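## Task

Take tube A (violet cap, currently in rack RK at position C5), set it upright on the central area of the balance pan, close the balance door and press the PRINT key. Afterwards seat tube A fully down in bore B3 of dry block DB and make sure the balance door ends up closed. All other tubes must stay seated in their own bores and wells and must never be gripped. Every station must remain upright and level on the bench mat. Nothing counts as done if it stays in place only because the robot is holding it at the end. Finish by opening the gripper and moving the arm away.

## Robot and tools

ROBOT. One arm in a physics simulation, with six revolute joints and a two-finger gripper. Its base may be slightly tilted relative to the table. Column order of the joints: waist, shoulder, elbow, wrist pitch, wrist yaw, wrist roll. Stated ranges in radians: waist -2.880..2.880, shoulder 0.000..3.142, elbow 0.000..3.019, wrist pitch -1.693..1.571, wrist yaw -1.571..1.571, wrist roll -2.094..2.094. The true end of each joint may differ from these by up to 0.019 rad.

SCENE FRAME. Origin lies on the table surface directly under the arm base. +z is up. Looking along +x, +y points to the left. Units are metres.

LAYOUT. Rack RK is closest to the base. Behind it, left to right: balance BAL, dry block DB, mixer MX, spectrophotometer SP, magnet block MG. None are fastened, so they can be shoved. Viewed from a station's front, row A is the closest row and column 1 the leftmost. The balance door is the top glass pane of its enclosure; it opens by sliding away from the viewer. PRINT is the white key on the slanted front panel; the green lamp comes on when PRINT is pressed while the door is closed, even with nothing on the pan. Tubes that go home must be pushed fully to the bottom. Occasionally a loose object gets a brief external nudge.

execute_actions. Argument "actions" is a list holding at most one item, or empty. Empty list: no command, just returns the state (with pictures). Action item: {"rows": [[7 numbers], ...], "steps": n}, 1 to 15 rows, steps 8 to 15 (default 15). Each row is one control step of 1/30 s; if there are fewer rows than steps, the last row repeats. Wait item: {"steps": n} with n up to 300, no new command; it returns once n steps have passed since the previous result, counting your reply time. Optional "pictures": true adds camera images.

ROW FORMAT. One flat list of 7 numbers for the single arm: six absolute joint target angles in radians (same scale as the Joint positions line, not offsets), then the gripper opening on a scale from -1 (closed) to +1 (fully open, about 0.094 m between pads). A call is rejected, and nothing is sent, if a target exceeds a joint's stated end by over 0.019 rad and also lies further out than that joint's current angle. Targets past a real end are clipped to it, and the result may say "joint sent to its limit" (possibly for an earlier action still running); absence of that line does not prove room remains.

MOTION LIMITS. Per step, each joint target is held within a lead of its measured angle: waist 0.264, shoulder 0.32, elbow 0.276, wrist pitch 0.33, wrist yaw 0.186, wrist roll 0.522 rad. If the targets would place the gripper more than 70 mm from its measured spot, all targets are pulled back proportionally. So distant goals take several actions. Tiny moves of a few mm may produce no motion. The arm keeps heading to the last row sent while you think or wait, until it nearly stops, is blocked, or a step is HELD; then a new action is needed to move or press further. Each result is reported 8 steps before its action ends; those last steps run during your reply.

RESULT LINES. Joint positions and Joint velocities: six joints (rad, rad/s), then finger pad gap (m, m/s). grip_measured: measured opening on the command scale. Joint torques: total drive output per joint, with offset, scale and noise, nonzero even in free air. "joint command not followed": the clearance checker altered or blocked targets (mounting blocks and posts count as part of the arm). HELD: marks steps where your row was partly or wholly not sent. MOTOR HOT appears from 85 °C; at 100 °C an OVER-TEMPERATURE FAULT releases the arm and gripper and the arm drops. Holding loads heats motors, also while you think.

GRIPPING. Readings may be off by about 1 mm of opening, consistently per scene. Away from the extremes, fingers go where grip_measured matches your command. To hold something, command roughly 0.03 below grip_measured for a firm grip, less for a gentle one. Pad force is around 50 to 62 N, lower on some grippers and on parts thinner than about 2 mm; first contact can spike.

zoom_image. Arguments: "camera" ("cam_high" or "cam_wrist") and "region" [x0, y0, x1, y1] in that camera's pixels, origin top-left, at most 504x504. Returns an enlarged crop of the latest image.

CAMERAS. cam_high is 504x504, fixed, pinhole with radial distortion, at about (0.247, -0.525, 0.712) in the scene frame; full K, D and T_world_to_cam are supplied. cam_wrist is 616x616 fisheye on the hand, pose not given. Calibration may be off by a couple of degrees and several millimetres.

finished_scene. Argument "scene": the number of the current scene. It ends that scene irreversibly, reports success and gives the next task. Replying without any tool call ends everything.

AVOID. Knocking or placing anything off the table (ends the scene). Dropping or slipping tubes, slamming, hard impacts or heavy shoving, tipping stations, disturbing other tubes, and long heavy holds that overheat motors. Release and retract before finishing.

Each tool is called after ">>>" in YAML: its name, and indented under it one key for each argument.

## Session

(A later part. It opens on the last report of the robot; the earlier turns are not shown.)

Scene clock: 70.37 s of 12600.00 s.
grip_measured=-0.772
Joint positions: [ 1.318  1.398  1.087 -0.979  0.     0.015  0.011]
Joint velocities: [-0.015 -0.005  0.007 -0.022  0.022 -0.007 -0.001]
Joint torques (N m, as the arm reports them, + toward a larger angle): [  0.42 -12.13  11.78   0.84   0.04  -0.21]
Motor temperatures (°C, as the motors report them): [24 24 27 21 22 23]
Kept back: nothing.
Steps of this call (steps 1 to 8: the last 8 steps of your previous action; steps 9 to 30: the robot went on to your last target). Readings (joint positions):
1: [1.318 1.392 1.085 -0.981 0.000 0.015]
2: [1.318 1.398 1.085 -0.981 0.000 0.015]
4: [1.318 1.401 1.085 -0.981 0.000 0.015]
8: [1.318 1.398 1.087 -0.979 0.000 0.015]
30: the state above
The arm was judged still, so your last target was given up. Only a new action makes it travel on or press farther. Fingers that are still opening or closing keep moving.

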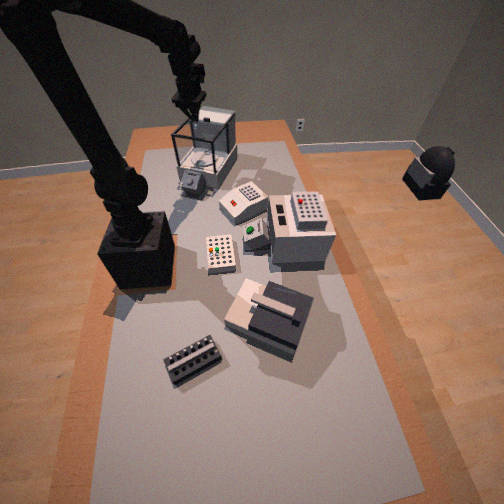

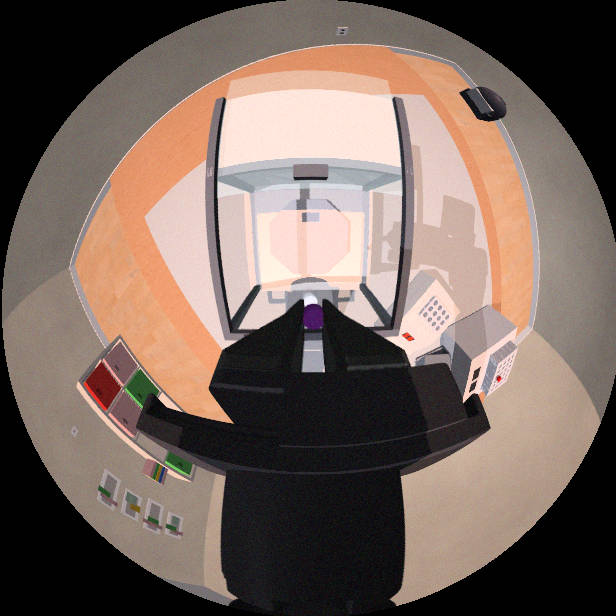

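>>> execute_actions:
  actions:
    - {"rows":[[1.32,1.4,1.12,-0.94,0,0,-0.8],[1.32,1.415,1.11,-0.92,0,0,-0.8],[1.32,1.43,1.1,-0.9,0,0,-0.8],[1.32,1.445,1.095,-0.885,0,0,-0.8],[1.32,1.46,1.09,-0.87,0,0,-0.8],[1.32,1.475,1.085,-0.85,0,0,-0.8],[1.32,1.49,1.08,-0.83,0,0,-0.8],[1.32,1.505,1.075,-0.81,0,0,-0.8],[1.32,1.52,1.07,-0.79,0,0,-0.8],[1.32,1.535,1.065,-0.77,0,0,-0.8],[1.32,1.55,1.06,-0.75,0,0,-0.8],[1.32,1.56,1.055,-0.73,0,0,-0.8],[1.32,1.57,1.05,-0.71,0,0,-0.8],[1.32,1.58,1.047,-0.69,0,0,-0.8],[1.32,1.587,1.045,-0.675,0,0,-0.8]]}

>>> execute_actions:
  actions:
    - {"steps":35}
  pictures: true

>>> zoom_image:
  camera: "cam_high"
  region: [130, 60, 280, 210]

Scene clock: 71.43 s of 12600.00 s.
grip_measured=-0.772
Joint positions: [ 1.318  1.439  1.086 -0.88   0.     0.015  0.011]
Joint velocities: [-0.015  0.435 -0.022  0.53  -0.051 -0.051 -0.   ]
Joint torques (N m, as the arm reports them, + toward a larger angle): [ 0.44 -9.65  7.43  0.77  0.03 -0.21]
Motor temperatures (°C, as the motors report them): [24 24 27 21 22 23]
Steps of this call (steps 1 to 25: nothing new was sent; steps 26 to 32: the first 7 steps of this action). Readings (joint positions):
26: [1.318 1.398 1.087 -0.976 0.000 0.015]
27: [1.318 1.400 1.087 -0.966 0.000 0.015]
29: [1.318 1.407 1.087 -0.933 0.000 0.015]
32: the state above

Scene clock: 72.60 s of 12600.00 s.
grip_measured=-0.772
Joint positions: [ 1.318  1.605  1.029 -0.69   0.     0.015  0.011]
Joint velocities: [-0.015 -0.005  0.007  0.007 -0.007 -0.022 -0.   ]
Joint torques (N m, as the arm reports them, + toward a larger angle): [  0.37 -13.77   8.02   0.91   0.03  -0.21]
Motor temperatures (°C, as the motors report them): [24 24 27 21 22 23]
Kept back: nothing.
Steps of this call (steps 1 to 8: the last 8 steps of your previous action; steps 9 to 30: the robot went on to your last target; steps 31 to 35: nothing new was sent). Readings (joint positions):
1: [1.318 1.455 1.085 -0.860 0.000 0.015]
2: [1.318 1.473 1.082 -0.840 0.000 0.015]
4: [1.318 1.510 1.071 -0.800 0.000 0.015]
8: [1.318 1.577 1.042 -0.725 0.000 0.015]
35: the state above
The arm was judged still, so your last target was given up. Only a new action makes it travel on or press farther. Fingers that are still opening or closing keep moving.

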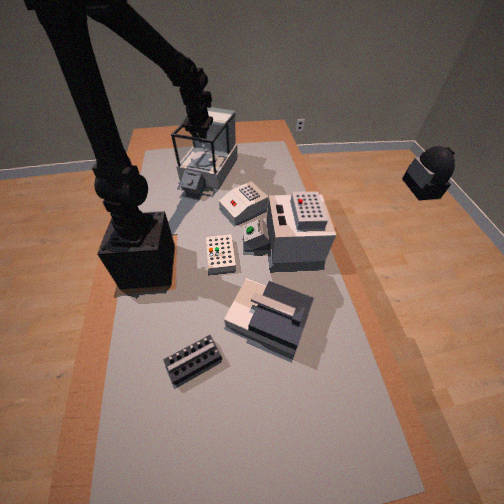

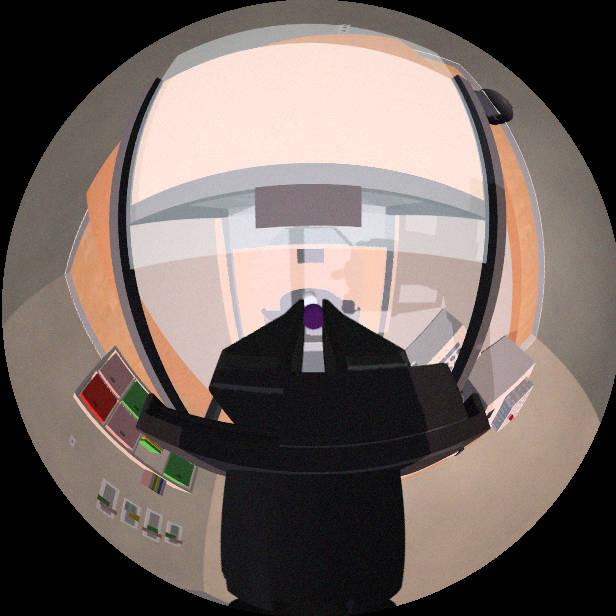

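Region (130, 60, 280, 210) of cam_high's 504x504 image, scaled by 3.360, with more detail than that image has.

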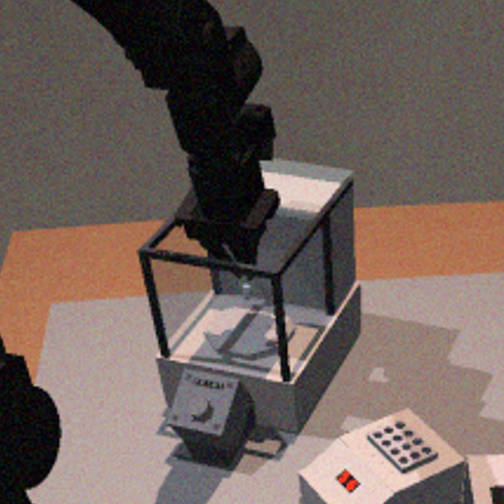

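>>> execute_actions:
  actions:
    - {"rows":[[1.32,1.59,1.035,-0.665,0,0,-0.8],[1.32,1.59,1.027,-0.657,0,0,-0.8],[1.32,1.59,1.019,-0.649,0,0,-0.8],[1.32,1.59,1.011,-0.641,0,0,-0.8],[1.32,1.59,1.003,-0.633,0,0,-0.8],[1.32,1.59,0.995,-0.625,0,0,-0.8],[1.32,1.59,0.987,-0.617,0,0,-0.8],[1.32,1.59,0.979,-0.609,0,0,-0.8],[1.32,1.59,0.971,-0.601,0,0,-0.8],[1.32,1.59,0.963,-0.593,0,0,-0.8]]}

>>> execute_actions:
  actions:
    - {"steps":30}
  pictures: true

>>> zoom_image:
  camera: "cam_high"
  region: [160, 90, 250, 180]

Scene clock: 73.40 s of 12600.00 s.
grip_measured=-0.772
Joint positions: [ 1.318  1.605  1.001 -0.644  0.     0.015  0.011]
Joint velocities: [ 0.005  0.005 -0.237  0.247  0.022  0.037 -0.001]
Joint torques (N m, as the arm reports them, + toward a larger angle): [  0.41 -13.35   6.89   0.73   0.03  -0.21]
Motor temperatures (°C, as the motors report them): [24 24 27 21 22 23]
Steps of this call (steps 1 to 17: nothing new was sent; steps 18 to 24: the first 7 steps of this action). Readings (joint positions):
18: [1.318 1.605 1.029 -0.688 0.000 0.015]
19: [1.318 1.605 1.028 -0.684 0.000 0.015]
21: [1.318 1.605 1.022 -0.668 0.000 0.015]
24: the state above

Scene clock: 74.40 s of 12600.00 s.
grip_measured=-0.772
Joint positions: [ 1.318  1.605  0.952 -0.608  0.     0.015  0.011]
Joint velocities: [-0.005  0.005 -0.002 -0.007 -0.037 -0.022  0.   ]
Joint torques (N m, as the arm reports them, + toward a larger angle): [  0.35 -13.14   7.27   0.92   0.03  -0.21]
Motor temperatures (°C, as the motors report them): [24 24 27 21 22 23]
Kept back: nothing.
Steps of this call (steps 1 to 8: the last 8 steps of your previous action; steps 9 to 30: the robot went on to your last target). Readings (joint positions):
1: [1.318 1.605 0.992 -0.637 0.000 0.015]
2: [1.318 1.605 0.982 -0.630 0.000 0.015]
4: [1.318 1.605 0.965 -0.617 0.000 0.015]
8: [1.318 1.605 0.952 -0.613 0.000 0.015]
30: the state above
The arm was judged still, so your last target was given up. Only a new action makes it travel on or press farther. Fingers that are still opening or closing keep moving.

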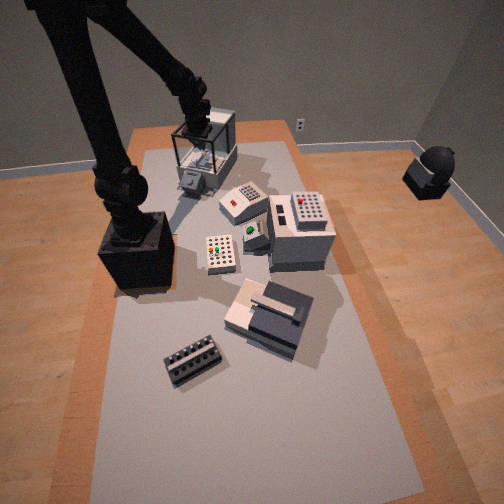

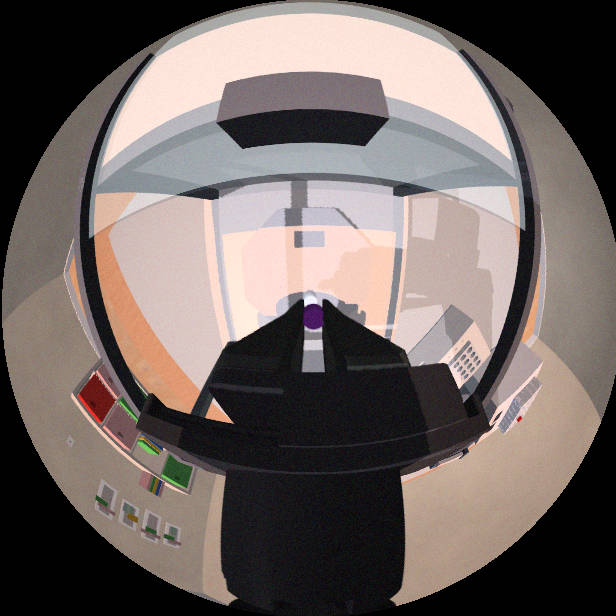

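Region (160, 90, 250, 180) of cam_high's 504x504 image, scaled by 5.600, with more detail than that image has.

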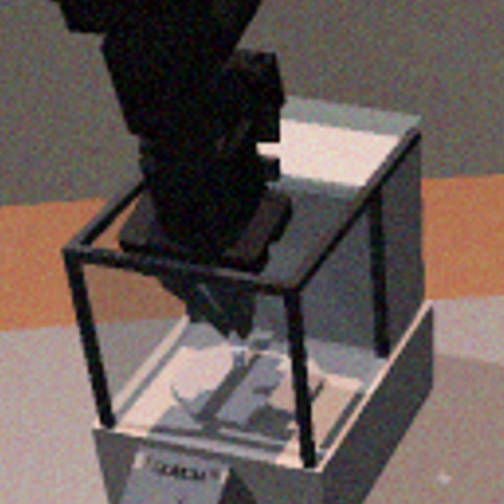

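>>> execute_actions:
  actions:
    - {"rows":[[1.32,1.6,0.963,-0.59,0,0,-0.8],[1.32,1.607,0.963,-0.585,0,0,-0.8],[1.32,1.614,0.963,-0.58,0,0,-0.8],[1.32,1.62,0.963,-0.575,0,0,-0.8],[1.32,1.626,0.963,-0.57,0,0,-0.8],[1.32,1.632,0.963,-0.565,0,0,-0.8],[1.32,1.638,0.963,-0.56,0,0,-0.8]]}

>>> execute_actions:
  actions:
    - {"steps":30}
  pictures: true

>>> zoom_image:
  camera: "cam_high"
  region: [160, 90, 250, 180]

Scene clock: 75.07 s of 12600.00 s.
grip_measured=-0.772
Joint positions: [ 1.318  1.615  0.952 -0.584  0.     0.015  0.011]
Joint velocities: [ 0.005  0.142 -0.007  0.125 -0.007 -0.022 -0.002]
Joint torques (N m, as the arm reports them, + toward a larger angle): [  0.35 -10.54   7.33   0.85   0.03  -0.21]
Motor temperatures (°C, as the motors report them): [24 24 27 21 22 23]
Steps of this call (steps 1 to 13: nothing new was sent; steps 14 to 20: the first 7 steps of this action). Readings (joint positions):
14: [1.318 1.605 0.952 -0.608 0.000 0.015]
15: [1.318 1.605 0.952 -0.606 0.000 0.015]
17: [1.318 1.606 0.952 -0.599 0.000 0.015]
20: the state above

Scene clock: 76.07 s of 12600.00 s.
grip_measured=-0.772
Joint positions: [ 1.318  1.638  0.952 -0.575  0.     0.015  0.011]
Joint velocities: [ 0.015 -0.005 -0.012  0.012  0.007 -0.007 -0.001]
Joint torques (N m, as the arm reports them, + toward a larger angle): [  0.43 -12.49   7.09   0.92   0.03  -0.21]
Motor temperatures (°C, as the motors report them): [24 24 27 21 22 23]
Kept back: nothing.
Steps of this call (steps 1 to 8: the last 8 steps of your previous action; steps 9 to 30: the robot went on to your last target). Readings (joint positions):
1: [1.318 1.619 0.952 -0.580 0.000 0.015]
2: [1.318 1.625 0.952 -0.577 0.000 0.015]
4: [1.318 1.633 0.952 -0.576 0.000 0.015]
8: [1.318 1.638 0.952 -0.576 0.000 0.015]
30: the state above
The arm was judged still, so your last target was given up. Only a new action makes it travel on or press farther. Fingers that are still opening or closing keep moving.

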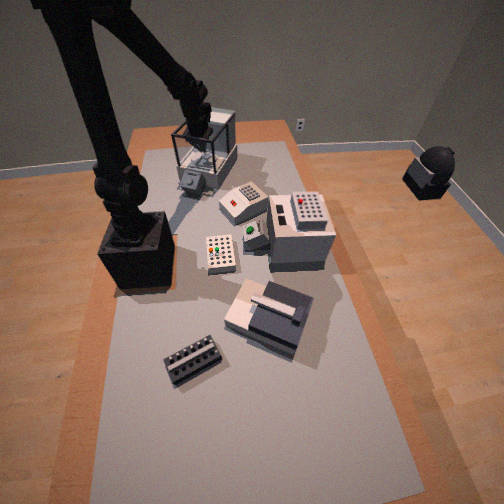

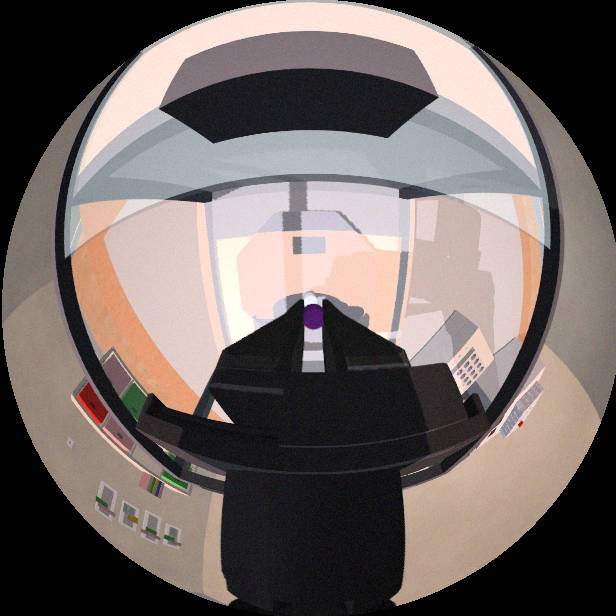

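Region (160, 90, 250, 180) of cam_high's 504x504 image, scaled by 5.600, with more detail than that image has.

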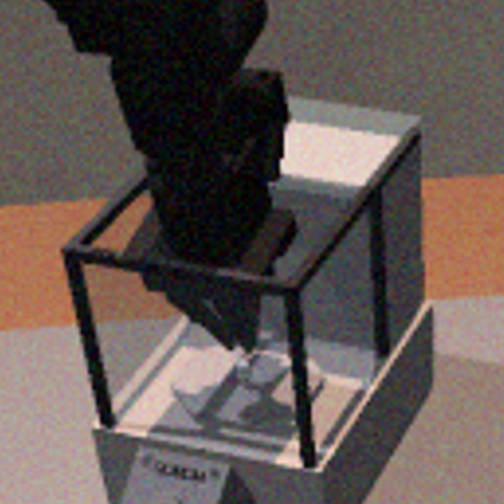

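Camera is near the knob; finish with the elbow.

>>> execute_actions:
  actions:
    - {"rows":[[1.32,1.638,0.957,-0.555,0,0,-0.8],[1.32,1.638,0.952,-0.55,0,0,-0.8],[1.32,1.638,0.947,-0.545,0,0,-0.8],[1.32,1.638,0.942,-0.54,0,0,-0.8],[1.32,1.638,0.937,-0.535,0,0,-0.8],[1.32,1.638,0.932,-0.53,0,0,-0.8]]}

>>> execute_actions:
  actions:
    - {"steps":30}
  pictures: true

>>> zoom_image:
  camera: "cam_high"
  region: [160, 90, 250, 180]

Scene clock: 76.83 s of 12600.00 s.
grip_measured=-0.772
Joint positions: [ 1.318  1.638  0.939 -0.547  0.     0.015  0.011]
Joint velocities: [-0.005 -0.015 -0.037  0.056 -0.081 -0.037 -0.002]
Joint torques (N m, as the arm reports them, + toward a larger angle): [  0.39 -12.16   5.79   0.84   0.01  -0.2 ]
Motor temperatures (°C, as the motors report them): [24 24 27 21 22 23]
Steps of this call (steps 1 to 16: nothing new was sent; steps 17 to 23: the first 7 steps of this action). Readings (joint positions):
17: [1.318 1.638 0.952 -0.574 0.000 0.015]
18: [1.318 1.638 0.951 -0.572 0.000 0.015]
20: [1.318 1.638 0.948 -0.563 0.000 0.015]
23: the state above

Scene clock: 77.83 s of 12600.00 s.
grip_measured=-0.772
Joint positions: [ 1.318  1.638  0.939 -0.544  0.     0.015  0.011]
Joint velocities: [-0.015 -0.015 -0.002 -0.012 -0.022 -0.037  0.001]
Joint torques (N m, as the arm reports them, + toward a larger angle): [  0.37 -12.11   5.72   0.91   0.03  -0.21]
Motor temperatures (°C, as the motors report them): [24 24 27 21 22 23]
Kept back: nothing.
Steps of this call (steps 1 to 8: the last 8 steps of your previous action; steps 9 to 15: the robot went on to your last target; steps 16 to 30: nothing new was sent). Readings (joint positions):
1: [1.318 1.638 0.939 -0.546 0.000 0.015]
2: [1.318 1.638 0.939 -0.545 0.000 0.015]
4: [1.318 1.638 0.939 -0.544 0.000 0.015]
8: [1.318 1.638 0.939 -0.544 0.000 0.015]
30: the state above
The arm was judged still, so your last target was given up. Only a new action makes it travel on or press farther. Fingers that are still opening or closing keep moving.

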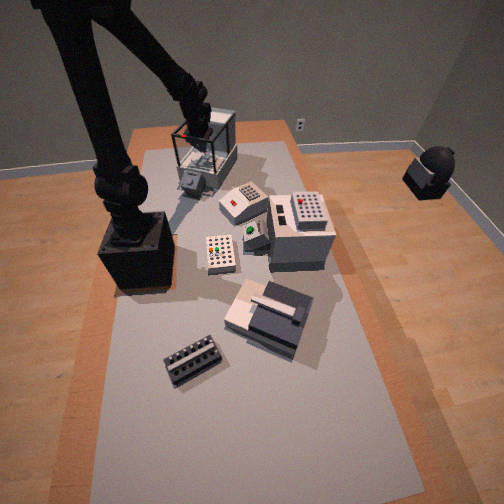

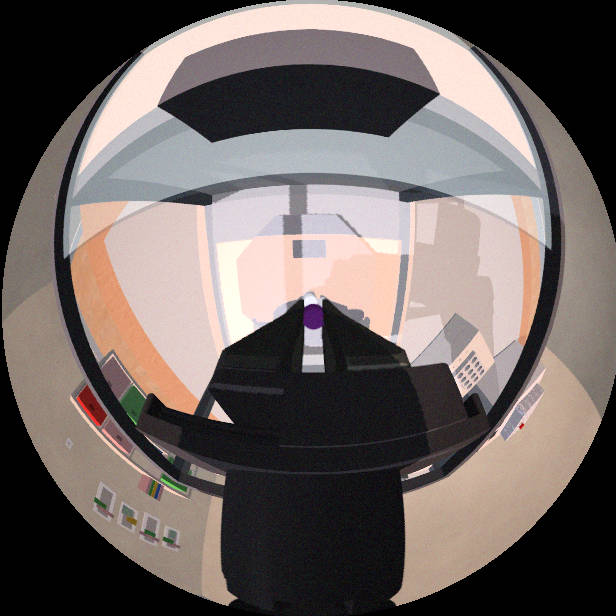

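Region (160, 90, 250, 180) of cam_high's 504x504 image, scaled by 5.600, with more detail than that image has.

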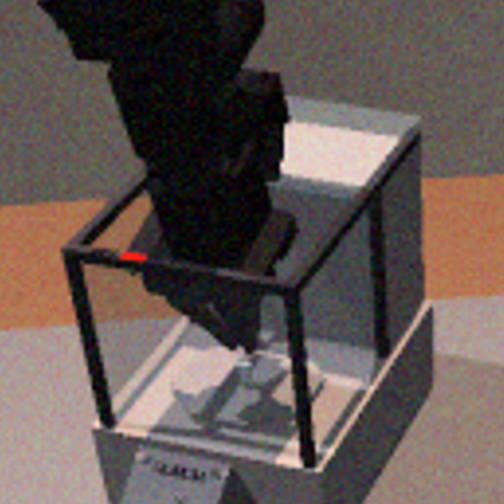

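>>> execute_actions:
  actions:
    - {"rows":[[1.318,1.638,0.96,-0.56,0,0.015,-0.8],[1.318,1.638,0.96,-0.56,0,0.015,-0.8],[1.318,1.638,0.96,-0.56,0,0.015,-0.8],[1.318,1.638,0.96,-0.56,0,0.015,-0.76],[1.318,1.638,0.96,-0.56,0,0.015,-0.76],[1.318,1.638,0.96,-0.56,0,0.015,-0.72],[1.318,1.638,0.96,-0.56,0,0.015,-0.72],[1.318,1.638,0.96,-0.56,0,0.015,-0.65],[1.318,1.638,0.96,-0.56,0,0.015,-0.6],[1.318,1.638,0.96,-0.56,0,0.015,-0.5]]}

>>> execute_actions:
  actions:
    - {"steps":30}
  pictures: true

Scene clock: 79.53 s of 12600.00 s.
grip_measured=-0.723
Joint positions: [ 1.318  1.638  0.939 -0.546  0.     0.015  0.013]
Joint velocities: [ 0.005 -0.005 -0.022 -0.002  0.007 -0.051  0.004]
Joint torques (N m, as the arm reports them, + toward a larger angle): [  0.46 -11.84   7.78  -0.05   0.04  -0.03]
Motor temperatures (°C, as the motors report them): [24 24 27 21 22 23]
Steps of this call (steps 1 to 44: nothing new was sent; steps 45 to 51: the first 7 steps of this action). Readings (joint positions):
45: [1.318 1.638 0.939 -0.545 0.000 0.015]
46: [1.318 1.638 0.939 -0.546 0.000 0.015]
48: [1.318 1.638 0.939 -0.546 0.000 0.015]
51: the state above

Scene clock: 80.53 s of 12600.00 s.
grip_measured=-0.502
Joint positions: [ 1.318  1.638  0.939 -0.546  0.     0.015  0.023]
Joint velocities: [ 0.015  0.005 -0.007  0.007  0.022  0.007 -0.001]
Joint torques (N m, as the arm reports them, + toward a larger angle): [  0.3  -12.13   7.81  -0.04   0.02  -0.02]
Motor temperatures (°C, as the motors report them): [24 24 27 21 22 23]
Kept back: nothing.
Steps of this call (steps 1 to 8: the last 8 steps of your previous action; steps 9 to 15: the robot went on to your last target; steps 16 to 30: nothing new was sent). Readings (joint positions):
1: [1.318 1.638 0.939 -0.546 0.000 0.015]
2: [1.318 1.638 0.939 -0.546 0.000 0.015]
4: [1.318 1.638 0.939 -0.546 0.000 0.015]
8: [1.318 1.638 0.939 -0.546 0.000 0.015]
30: the state above
The arm was judged still, so your last target was given up. Only a new action makes it travel on or press farther. Fingers that are still opening or closing keep moving.

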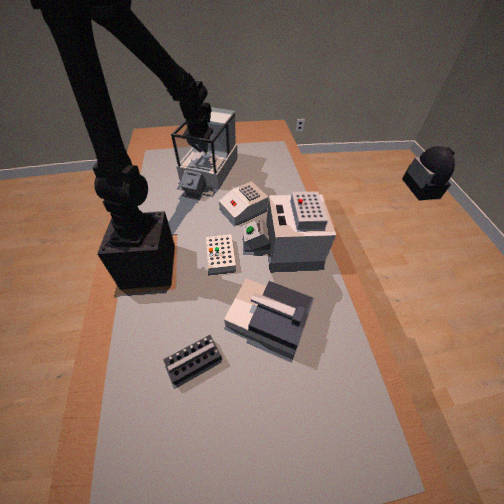

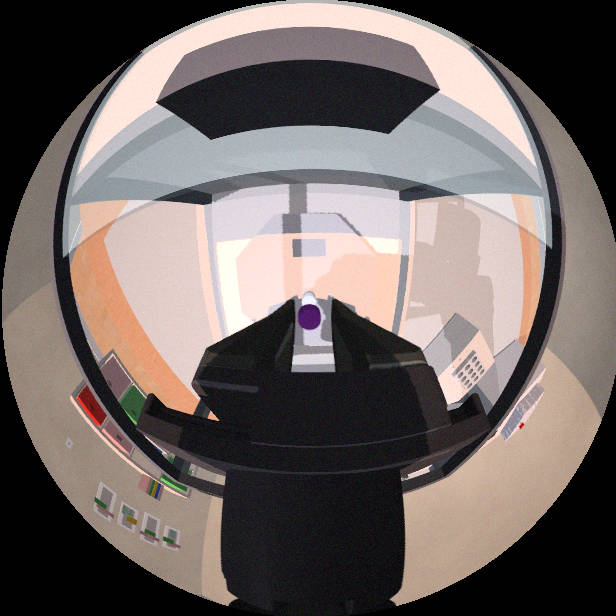

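>>> execute_actions:
  actions:
    - {"rows":[[1.318,1.63,0.97,-0.58,0,0.015,-0.5],[1.318,1.62,0.98,-0.6,0,0.015,-0.5],[1.318,1.61,0.99,-0.62,0,0.015,-0.5],[1.318,1.605,1.0,-0.63,0,0.015,-0.5],[1.318,1.605,1.01,-0.64,0,0.015,-0.5],[1.318,1.605,1.02,-0.65,0,0.015,-0.5],[1.318,1.605,1.03,-0.66,0,0.015,-0.5],[1.318,1.605,1.04,-0.67,0,0.015,-0.5],[1.318,1.605,1.05,-0.68,0,0.015,-0.5],[1.318,1.605,1.06,-0.69,0,0.015,-0.5],[1.318,1.605,1.07,-0.7,0,0.015,-0.5]]}

>>> execute_actions:
  actions:
    - {"rows":[[1.318,1.59,1.075,-0.72,0,0.015,-0.5],[1.318,1.57,1.08,-0.745,0,0.015,-0.5],[1.318,1.55,1.085,-0.77,0,0.015,-0.5],[1.318,1.53,1.09,-0.8,0,0.015,-0.5],[1.318,1.51,1.095,-0.82,0,0.015,-0.5],[1.318,1.49,1.1,-0.85,0,0.015,-0.5],[1.318,1.47,1.105,-0.875,0,0.015,-0.5],[1.318,1.45,1.11,-0.9,0,0.015,-0.5],[1.318,1.43,1.12,-0.93,0,0.015,-0.5],[1.318,1.4,1.13,-0.97,0,0.015,-0.5]]}

>>> execute_actions:
  actions:
    - {"rows":[[1.318,1.4,1.17,-1.05,0,0.015,-1],[1.318,1.41,1.21,-1.13,0,0.015,-1],[1.318,1.43,1.25,-1.21,0,0.015,-1],[1.318,1.45,1.29,-1.29,0,0.015,-1],[1.318,1.48,1.33,-1.36,0,0.015,-1],[1.318,1.52,1.38,-1.4,0,0.015,-1],[1.318,1.56,1.43,-1.42,0,0.015,-1],[1.318,1.6,1.48,-1.43,0,0.015,-1]]}

>>> execute_actions:
  actions:
    - {"rows":[[1.318,1.64,1.53,-1.44,0,0.015,-1],[1.318,1.68,1.58,-1.45,0,0.015,-1],[1.318,1.72,1.63,-1.45,0,0.015,-1],[1.318,1.76,1.68,-1.45,0,0.015,-1],[1.318,1.8,1.72,-1.44,0,0.015,-1],[1.318,1.83,1.74,-1.42,0,0.015,-1]]}

>>> execute_actions:
  actions:
    - {"steps":30}
  pictures: true

>>> zoom_image:
  camera: "cam_high"
  region: [130,60,280,210]

Scene clock: 81.73 s of 12600.00 s.
grip_measured=-0.502
Joint positions: [ 1.318  1.629  0.963 -0.631  0.     0.015  0.023]
Joint velocities: [-0.015 -0.015  0.193 -0.359 -0.007 -0.051  0.002]
Joint torques (N m, as the arm reports them, + toward a larger angle): [  0.26 -14.35  10.38   0.28   0.03  -0.03]
Motor temperatures (°C, as the motors report them): [24 24 27 21 22 23]
Steps of this call (steps 1 to 29: nothing new was sent; steps 30 to 36: the first 7 steps of this action). Readings (joint positions):
30: [1.318 1.638 0.939 -0.549 0.000 0.015]
31: [1.318 1.637 0.942 -0.558 0.000 0.015]
33: [1.318 1.634 0.950 -0.589 0.000 0.015]
36: the state above

Scene clock: 82.23 s of 12600.00 s.
grip_measured=-0.502
Joint positions: [ 1.318  1.549  1.037 -0.818  0.     0.015  0.023]
Joint velocities: [-0.005 -0.63   0.056 -0.774  0.022  0.022  0.   ]
Joint torques (N m, as the arm reports them, + toward a larger angle): [  0.26 -14.93  11.83   0.18   0.03  -0.03]
Motor temperatures (°C, as the motors report them): [24 24 27 21 22 23]
Steps of this call (steps 1 to 8: the last 8 steps of your previous action; steps 9 to 15: the first 7 steps of this action). Readings (joint positions):
9: [1.318 1.623 1.033 -0.691 0.000 0.015]
10: [1.318 1.619 1.034 -0.702 0.000 0.015]
12: [1.318 1.601 1.035 -0.742 0.000 0.015]
15: the state above

Scene clock: 82.73 s of 12600.00 s.
grip_measured=-0.982
Joint positions: [ 1.318  1.469  1.29  -1.338  0.     0.015  0.001]
Joint velocities: [-0.005  0.874  1.311 -1.438  0.051  0.022 -0.001]
Joint torques (N m, as the arm reports them, + toward a larger angle): [ 0.26 -8.58 12.21  0.81  0.03 -0.03]
Motor temperatures (°C, as the motors report them): [24 24 27 21 22 23]
Steps of this call (steps 1 to 8: the last 8 steps of your previous action; steps 9 to 15: the first 7 steps of this action). Readings (joint positions):
9: [1.318 1.385 1.101 -0.972 0.000 0.015]
10: [1.318 1.387 1.119 -1.014 0.000 0.015]
12: [1.318 1.404 1.172 -1.143 0.000 0.015]
15: the state above

Scene clock: 83.23 s of 12600.00 s.
grip_measured=-0.982
Joint positions: [ 1.318  1.771  1.676 -1.437  0.     0.015  0.001]
Joint velocities: [-0.005  0.943  1.116  0.398  0.007  0.007 -0.   ]
Joint torques (N m, as the arm reports them, + toward a larger angle): [  0.04 -15.94   7.48  -0.45   0.03  -0.03]
Motor temperatures (°C, as the motors report them): [24 24 27 21 22 23]
Steps of this call (steps 1 to 8: the last 8 steps of your previous action; steps 9 to 15: the first 7 steps of this action). Readings (joint positions):
9: [1.318 1.621 1.452 -1.420 0.000 0.015]
10: [1.318 1.628 1.464 -1.431 0.000 0.015]
12: [1.318 1.668 1.529 -1.451 0.000 0.015]
15: the state above

Scene clock: 84.23 s of 12600.00 s.
grip_measured=-0.982
Joint positions: [ 1.318  1.853  1.715 -1.415  0.     0.015  0.001]
Joint velocities: [ 0.005  0.005 -0.007  0.007 -0.081 -0.081  0.   ]
Joint torques (N m, as the arm reports them, + toward a larger angle): [  0.16 -18.92   9.56  -0.28   0.03  -0.03]
Motor temperatures (°C, as the motors report them): [24 25 27 21 22 23]
Kept back: nothing.
Steps of this call (steps 1 to 8: the last 8 steps of your previous action; steps 9 to 30: the robot went on to your last target). Readings (joint positions):
1: [1.318 1.799 1.704 -1.425 0.000 0.015]
2: [1.318 1.818 1.716 -1.417 0.000 0.015]
4: [1.318 1.840 1.715 -1.415 0.000 0.015]
8: [1.318 1.855 1.715 -1.415 0.000 0.015]
30: the state above
The arm was judged still, so your last target was given up. Only a new action makes it travel on or press farther. Fingers that are still opening or closing keep moving.

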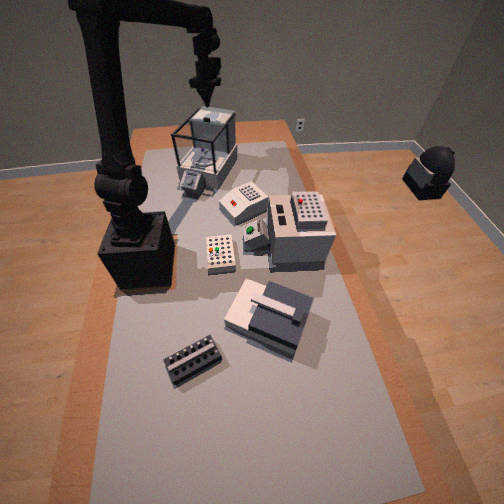

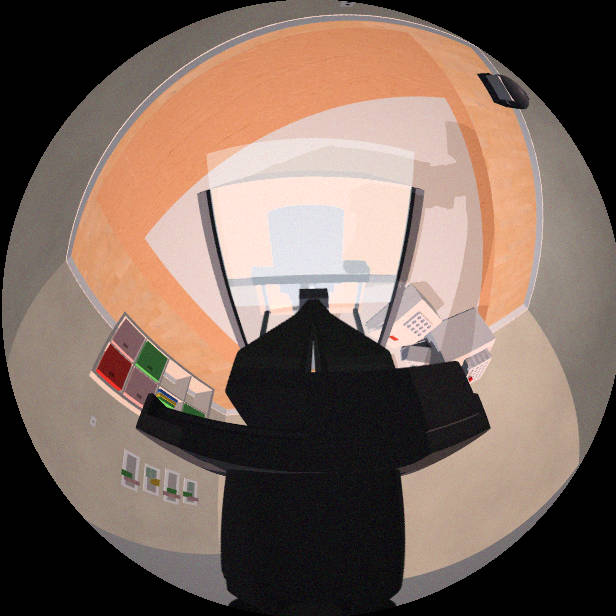

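Region (130, 60, 280, 210) of cam_high's 504x504 image, scaled by 3.360, with more detail than that image has.

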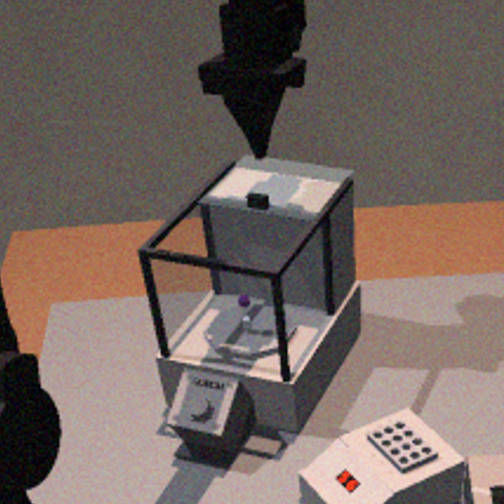

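>>> execute_actions:
  actions:
    - {"rows":[[1.318,1.86,1.75,-1.41,0,0.015,-1],[1.318,1.88,1.76,-1.4,0,0.015,-1],[1.318,1.9,1.77,-1.39,0,0.015,-1],[1.318,1.92,1.78,-1.38,0,0.015,-1],[1.318,1.935,1.78,-1.36,0,0.015,-1]]}

>>> execute_actions:
  actions:
    - {"steps":30}
  pictures: true

>>> zoom_image:
  camera: "cam_high"
  region: [130,60,280,210]

Scene clock: 84.97 s of 12600.00 s.
grip_measured=-0.982
Joint positions: [ 1.318  1.901  1.738 -1.379  0.     0.015  0.001]
Joint velocities: [-0.005  0.386  0.066  0.261  0.066  0.022  0.   ]
Joint torques (N m, as the arm reports them, + toward a larger angle): [  0.05 -16.78  10.44  -0.04   0.03  -0.03]
Motor temperatures (°C, as the motors report them): [24 25 27 21 22 23]
Steps of this call (steps 1 to 15: nothing new was sent; steps 16 to 22: the first 7 steps of this action). Readings (joint positions):
16: [1.318 1.853 1.715 -1.415 0.000 0.015]
17: [1.318 1.855 1.715 -1.415 0.000 0.015]
19: [1.318 1.865 1.721 -1.409 0.000 0.015]
22: the state above

Scene clock: 85.97 s of 12600.00 s.
grip_measured=-0.982
Joint positions: [ 1.318  1.948  1.74  -1.369  0.     0.015  0.001]
Joint velocities: [-0.005  0.005  0.017  0.007  0.022 -0.007  0.001]
Joint torques (N m, as the arm reports them, + toward a larger angle): [  0.04 -18.99  10.59   0.16   0.03  -0.03]
Motor temperatures (°C, as the motors report them): [24 25 27 21 22 23]
Kept back: nothing.
Steps of this call (steps 1 to 8: the last 8 steps of your previous action; steps 9 to 30: the robot went on to your last target). Readings (joint positions):
1: [1.318 1.913 1.739 -1.373 0.000 0.015]
2: [1.318 1.924 1.739 -1.370 0.000 0.015]
4: [1.318 1.943 1.739 -1.370 0.000 0.015]
8: [1.318 1.948 1.740 -1.369 0.000 0.015]
30: the state above
The arm was judged still, so your last target was given up. Only a new action makes it travel on or press farther. Fingers that are still opening or closing keep moving.

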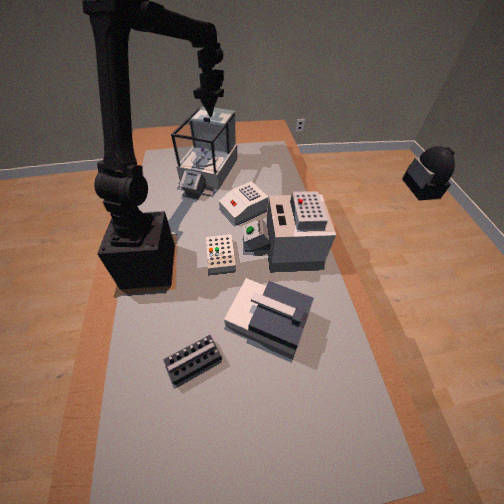

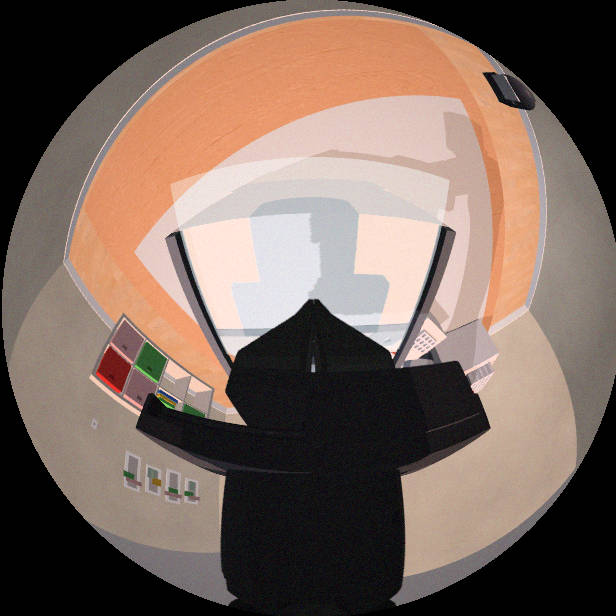

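Region (130, 60, 280, 210) of cam_high's 504x504 image, scaled by 3.360, with more detail than that image has.

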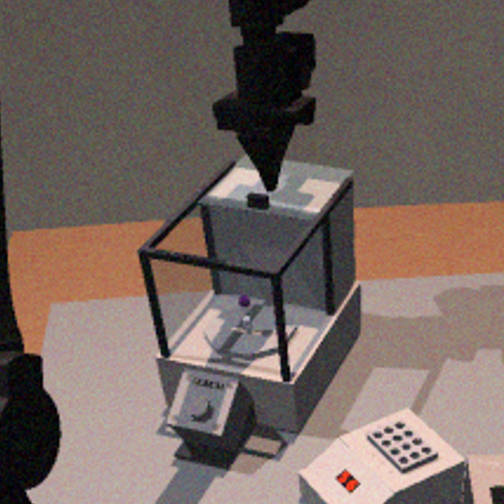

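>>> execute_actions:
  actions:
    - {"rows":[[1.318,1.925,1.74,-1.36,0,0.015,-1],[1.318,1.915,1.725,-1.355,0,0.015,-1],[1.318,1.905,1.71,-1.35,0,0.015,-1],[1.318,1.895,1.69,-1.34,0,0.015,-1],[1.318,1.885,1.675,-1.335,0,0.015,-1],[1.318,1.875,1.66,-1.33,0,0.015,-1],[1.318,1.865,1.64,-1.32,0,0.015,-1],[1.318,1.855,1.625,-1.315,0,0.015,-1],[1.318,1.845,1.61,-1.31,0,0.015,-1],[1.318,1.835,1.595,-1.305,0,0.015,-1],[1.318,1.825,1.58,-1.3,0,0.015,-1],[1.318,1.815,1.565,-1.295,0,0.015,-1],[1.318,1.805,1.55,-1.29,0,0.015,-1],[1.318,1.795,1.535,-1.285,0,0.015,-1],[1.318,1.785,1.52,-1.28,0,0.015,-1]]}

>>> execute_actions:
  actions:
    - {"steps":25}
  pictures: true

>>> zoom_image:
  camera: "cam_high"
  region: [130,60,280,210]

Scene clock: 86.77 s of 12600.00 s.
grip_measured=-0.982
Joint positions: [ 1.318  1.907  1.669 -1.341  0.     0.015  0.001]
Joint velocities: [-0.005 -0.327 -0.525  0.168 -0.007 -0.007 -0.002]
Joint torques (N m, as the arm reports them, + toward a larger angle): [  0.16 -18.85   7.71   0.05   0.03  -0.03]
Motor temperatures (°C, as the motors report them): [24 25 28 21 22 23]
Steps of this call (steps 1 to 17: nothing new was sent; steps 18 to 24: the first 7 steps of this action). Readings (joint positions):
18: [1.318 1.948 1.739 -1.369 0.000 0.015]
19: [1.318 1.947 1.736 -1.368 0.000 0.015]
21: [1.318 1.937 1.719 -1.358 0.000 0.015]
24: the state above

Scene clock: 87.60 s of 12600.00 s.
grip_measured=-0.982
Joint positions: [ 1.318  1.804  1.518 -1.287  0.     0.015  0.001]
Joint velocities: [-0.005 -0.015  0.007  0.002  0.095 -0.037 -0.001]
Joint torques (N m, as the arm reports them, + toward a larger angle): [  0.05 -17.49   7.55   0.09   0.03  -0.03]
Motor temperatures (°C, as the motors report them): [24 25 27 21 22 23]
Kept back: nothing.
Steps of this call (steps 1 to 8: the last 8 steps of your previous action; steps 9 to 25: the robot went on to your last target). Readings (joint positions):
1: [1.318 1.895 1.651 -1.336 0.000 0.015]
2: [1.318 1.884 1.634 -1.330 0.000 0.015]
4: [1.318 1.865 1.604 -1.315 0.000 0.015]
8: [1.318 1.827 1.546 -1.291 0.000 0.015]
25: the state above

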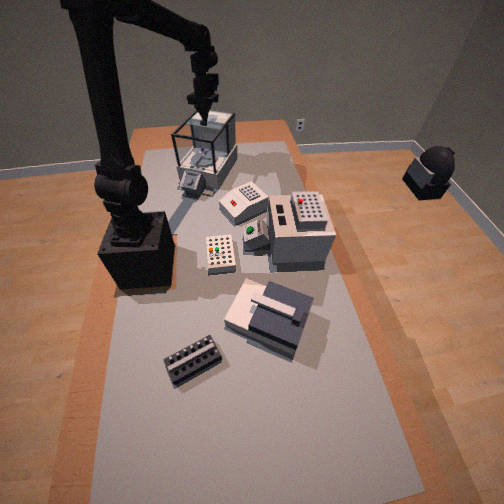

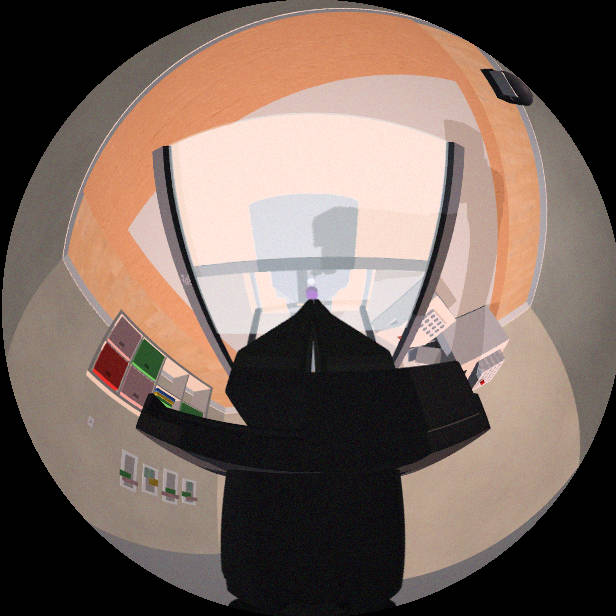

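Region (130, 60, 280, 210) of cam_high's 504x504 image, scaled by 3.360, with more detail than that image has.

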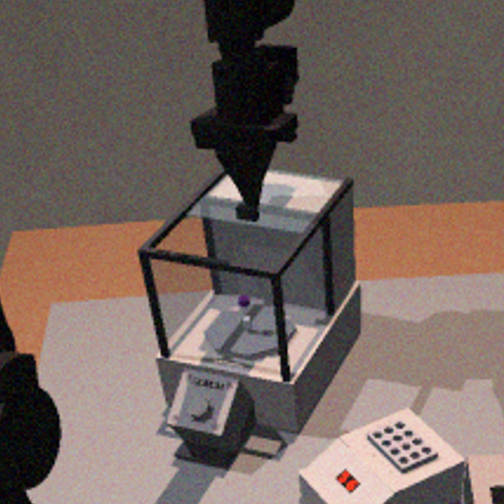

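Working.

>>> execute_actions:
  actions:
    - {"rows":[[1.318,1.775,1.505,-1.275,0,0.015,-1],[1.318,1.76,1.485,-1.27,0,0.015,-1],[1.318,1.745,1.463,-1.262,0,0.015,-1],[1.318,1.73,1.441,-1.255,0,0.015,-1],[1.318,1.715,1.42,-1.25,0,0.015,-1],[1.318,1.7,1.399,-1.245,0,0.015,-1],[1.318,1.685,1.378,-1.24,0,0.015,-1],[1.318,1.67,1.357,-1.23,0,0.015,-1],[1.318,1.655,1.336,-1.225,0,0.015,-1],[1.318,1.64,1.316,-1.22,0,0.015,-1],[1.318,1.625,1.296,-1.215,0,0.015,-1],[1.318,1.61,1.276,-1.21,0,0.015,-1],[1.318,1.6,1.263,-1.205,0,0.015,-1],[1.318,1.59,1.25,-1.2,0,0.015,-1],[1.318,1.58,1.238,-1.2,0,0.015,-1]]}

>>> execute_actions:
  actions:
    - {"steps":25}
  pictures: true

>>> zoom_image:
  camera: "cam_high"
  region: [130,60,280,210]

Scene clock: 88.30 s of 12600.00 s.
grip_measured=-0.982
Joint positions: [ 1.318  1.741  1.417 -1.248  0.     0.015  0.001]
Joint velocities: [-0.005 -0.503 -0.637  0.129  0.066  0.037 -0.001]
Joint torques (N m, as the arm reports them, + toward a larger angle): [  0.13 -17.5    7.39  -0.21   0.02  -0.03]
Motor temperatures (°C, as the motors report them): [24 25 27 21 22 23]
Steps of this call (steps 1 to 14: the robot went on to your last target; steps 15 to 21: the first 7 steps of this action). Readings (joint positions):
15: [1.318 1.803 1.516 -1.285 0.000 0.015]
16: [1.318 1.800 1.510 -1.280 0.000 0.015]
18: [1.318 1.784 1.482 -1.264 0.000 0.015]
21: the state above

Scene clock: 89.13 s of 12600.00 s.
grip_measured=-0.982
Joint positions: [ 1.318  1.59   1.236 -1.207  0.     0.015  0.001]
Joint velocities: [-0.005 -0.005  0.002 -0.002  0.007 -0.022  0.   ]
Joint torques (N m, as the arm reports them, + toward a larger angle): [  0.21 -13.5    7.35   0.11   0.03  -0.03]
Motor temperatures (°C, as the motors report them): [24 25 27 21 22 23]
Kept back: nothing.
Steps of this call (steps 1 to 8: the last 8 steps of your previous action; steps 9 to 25: the robot went on to your last target). Readings (joint positions):
1: [1.318 1.724 1.394 -1.243 0.000 0.015]
2: [1.318 1.707 1.371 -1.238 0.000 0.015]
4: [1.318 1.673 1.329 -1.227 0.000 0.015]
8: [1.318 1.614 1.259 -1.209 0.000 0.015]
25: the state above

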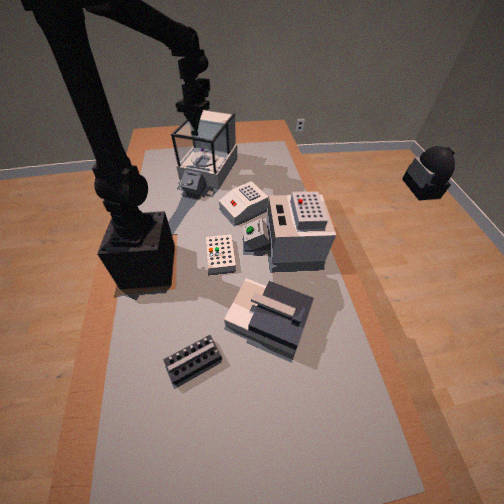

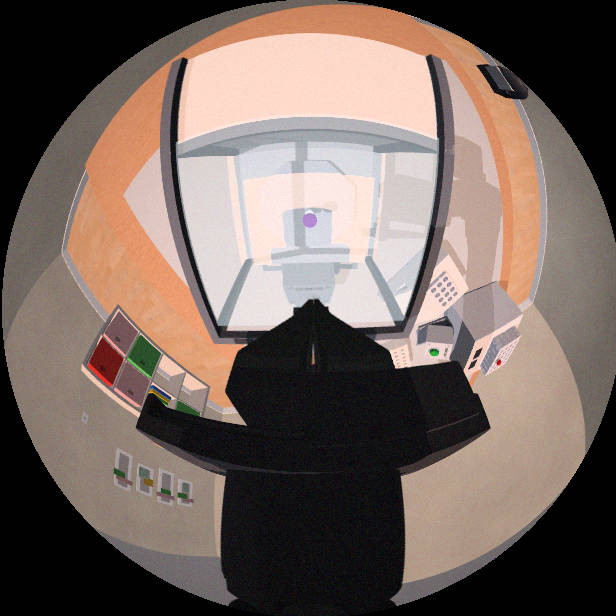

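Region (130, 60, 280, 210) of cam_high's 504x504 image, scaled by 3.360, with more detail than that image has.

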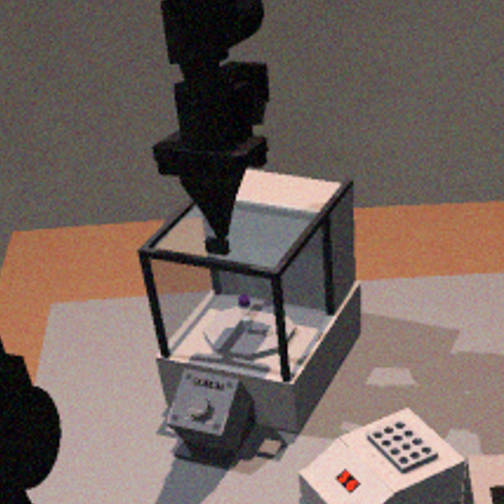

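>>> execute_actions:
  actions:
    - {"rows":[[1.318,1.58,1.225,-1.19,0,0.015,-1],[1.318,1.575,1.21,-1.185,0,0.015,-1],[1.318,1.57,1.2,-1.18,0,0.015,-1],[1.318,1.56,1.19,-1.18,0,0.015,-1],[1.318,1.555,1.18,-1.18,0,0.015,-1]]}

>>> execute_actions:
  actions:
    - {"steps":25}
  pictures: true

>>> zoom_image:
  camera: "cam_high"
  region: [130,60,280,210]

Scene clock: 89.70 s of 12600.00 s.
grip_measured=-0.982
Joint positions: [ 1.318  1.577  1.196 -1.17   0.     0.015  0.001]
Joint velocities: [-0.005 -0.093 -0.002 -0.002  0.007  0.037 -0.   ]
Joint torques (N m, as the arm reports them, + toward a larger angle): [  0.15 -13.88   5.96  -0.51   0.03  -0.03]
Motor temperatures (°C, as the motors report them): [24 25 27 21 22 23]
Steps of this call (steps 1 to 10: the robot went on to your last target; steps 11 to 17: the first 7 steps of this action). Readings (joint positions):
11: [1.318 1.590 1.235 -1.205 0.000 0.015]
12: [1.318 1.589 1.231 -1.199 0.000 0.015]
14: [1.318 1.586 1.216 -1.185 0.000 0.015]
17: the state above

Scene clock: 90.53 s of 12600.00 s.
grip_measured=-0.982
Joint positions: [ 1.318  1.57   1.192 -1.168  0.     0.015  0.001]
Joint velocities: [-0.015  0.005 -0.007 -0.007 -0.022 -0.022  0.001]
Joint torques (N m, as the arm reports them, + toward a larger angle): [  0.28 -13.57   6.31  -0.48   0.03  -0.03]
Motor temperatures (°C, as the motors report them): [24 25 27 21 22 23]
Kept back: nothing.
Steps of this call (steps 1 to 8: the last 8 steps of your previous action; steps 9 to 15: the robot went on to your last target; steps 16 to 25: nothing new was sent). Readings (joint positions):
1: [1.318 1.574 1.194 -1.169 0.000 0.015]
2: [1.318 1.572 1.193 -1.168 0.000 0.015]
4: [1.318 1.570 1.192 -1.168 0.000 0.015]
8: [1.318 1.570 1.192 -1.168 0.000 0.015]
25: the state above
The arm was judged still, so your last target was given up. Only a new action makes it travel on or press farther. Fingers that are still opening or closing keep moving.

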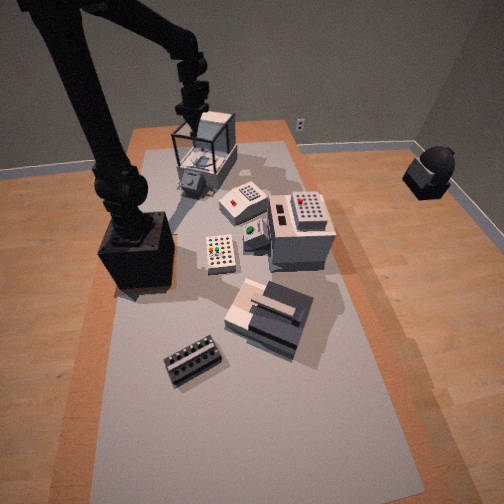

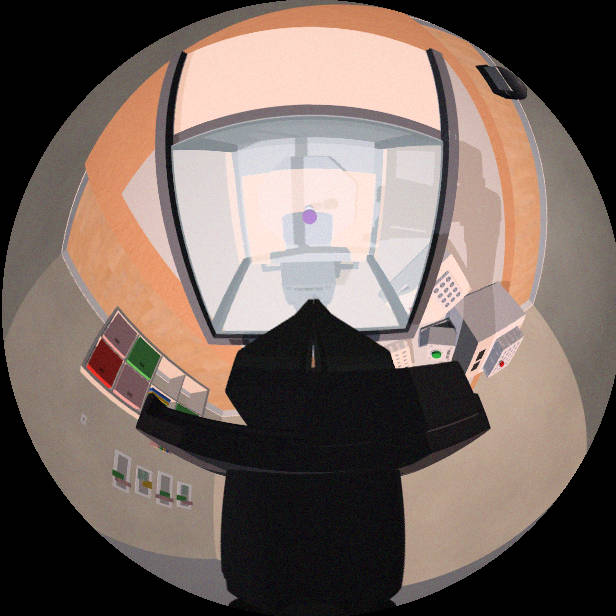

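Region (130, 60, 280, 210) of cam_high's 504x504 image, scaled by 3.360, with more detail than that image has.

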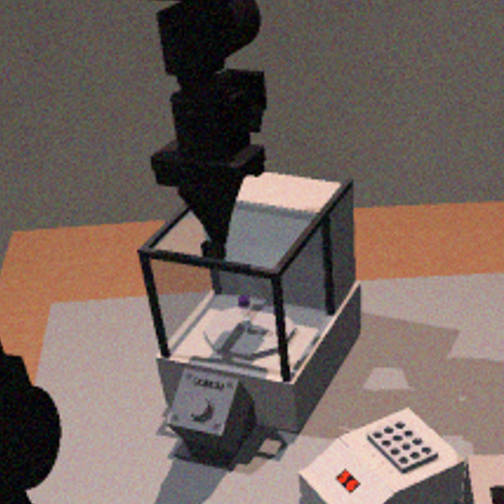

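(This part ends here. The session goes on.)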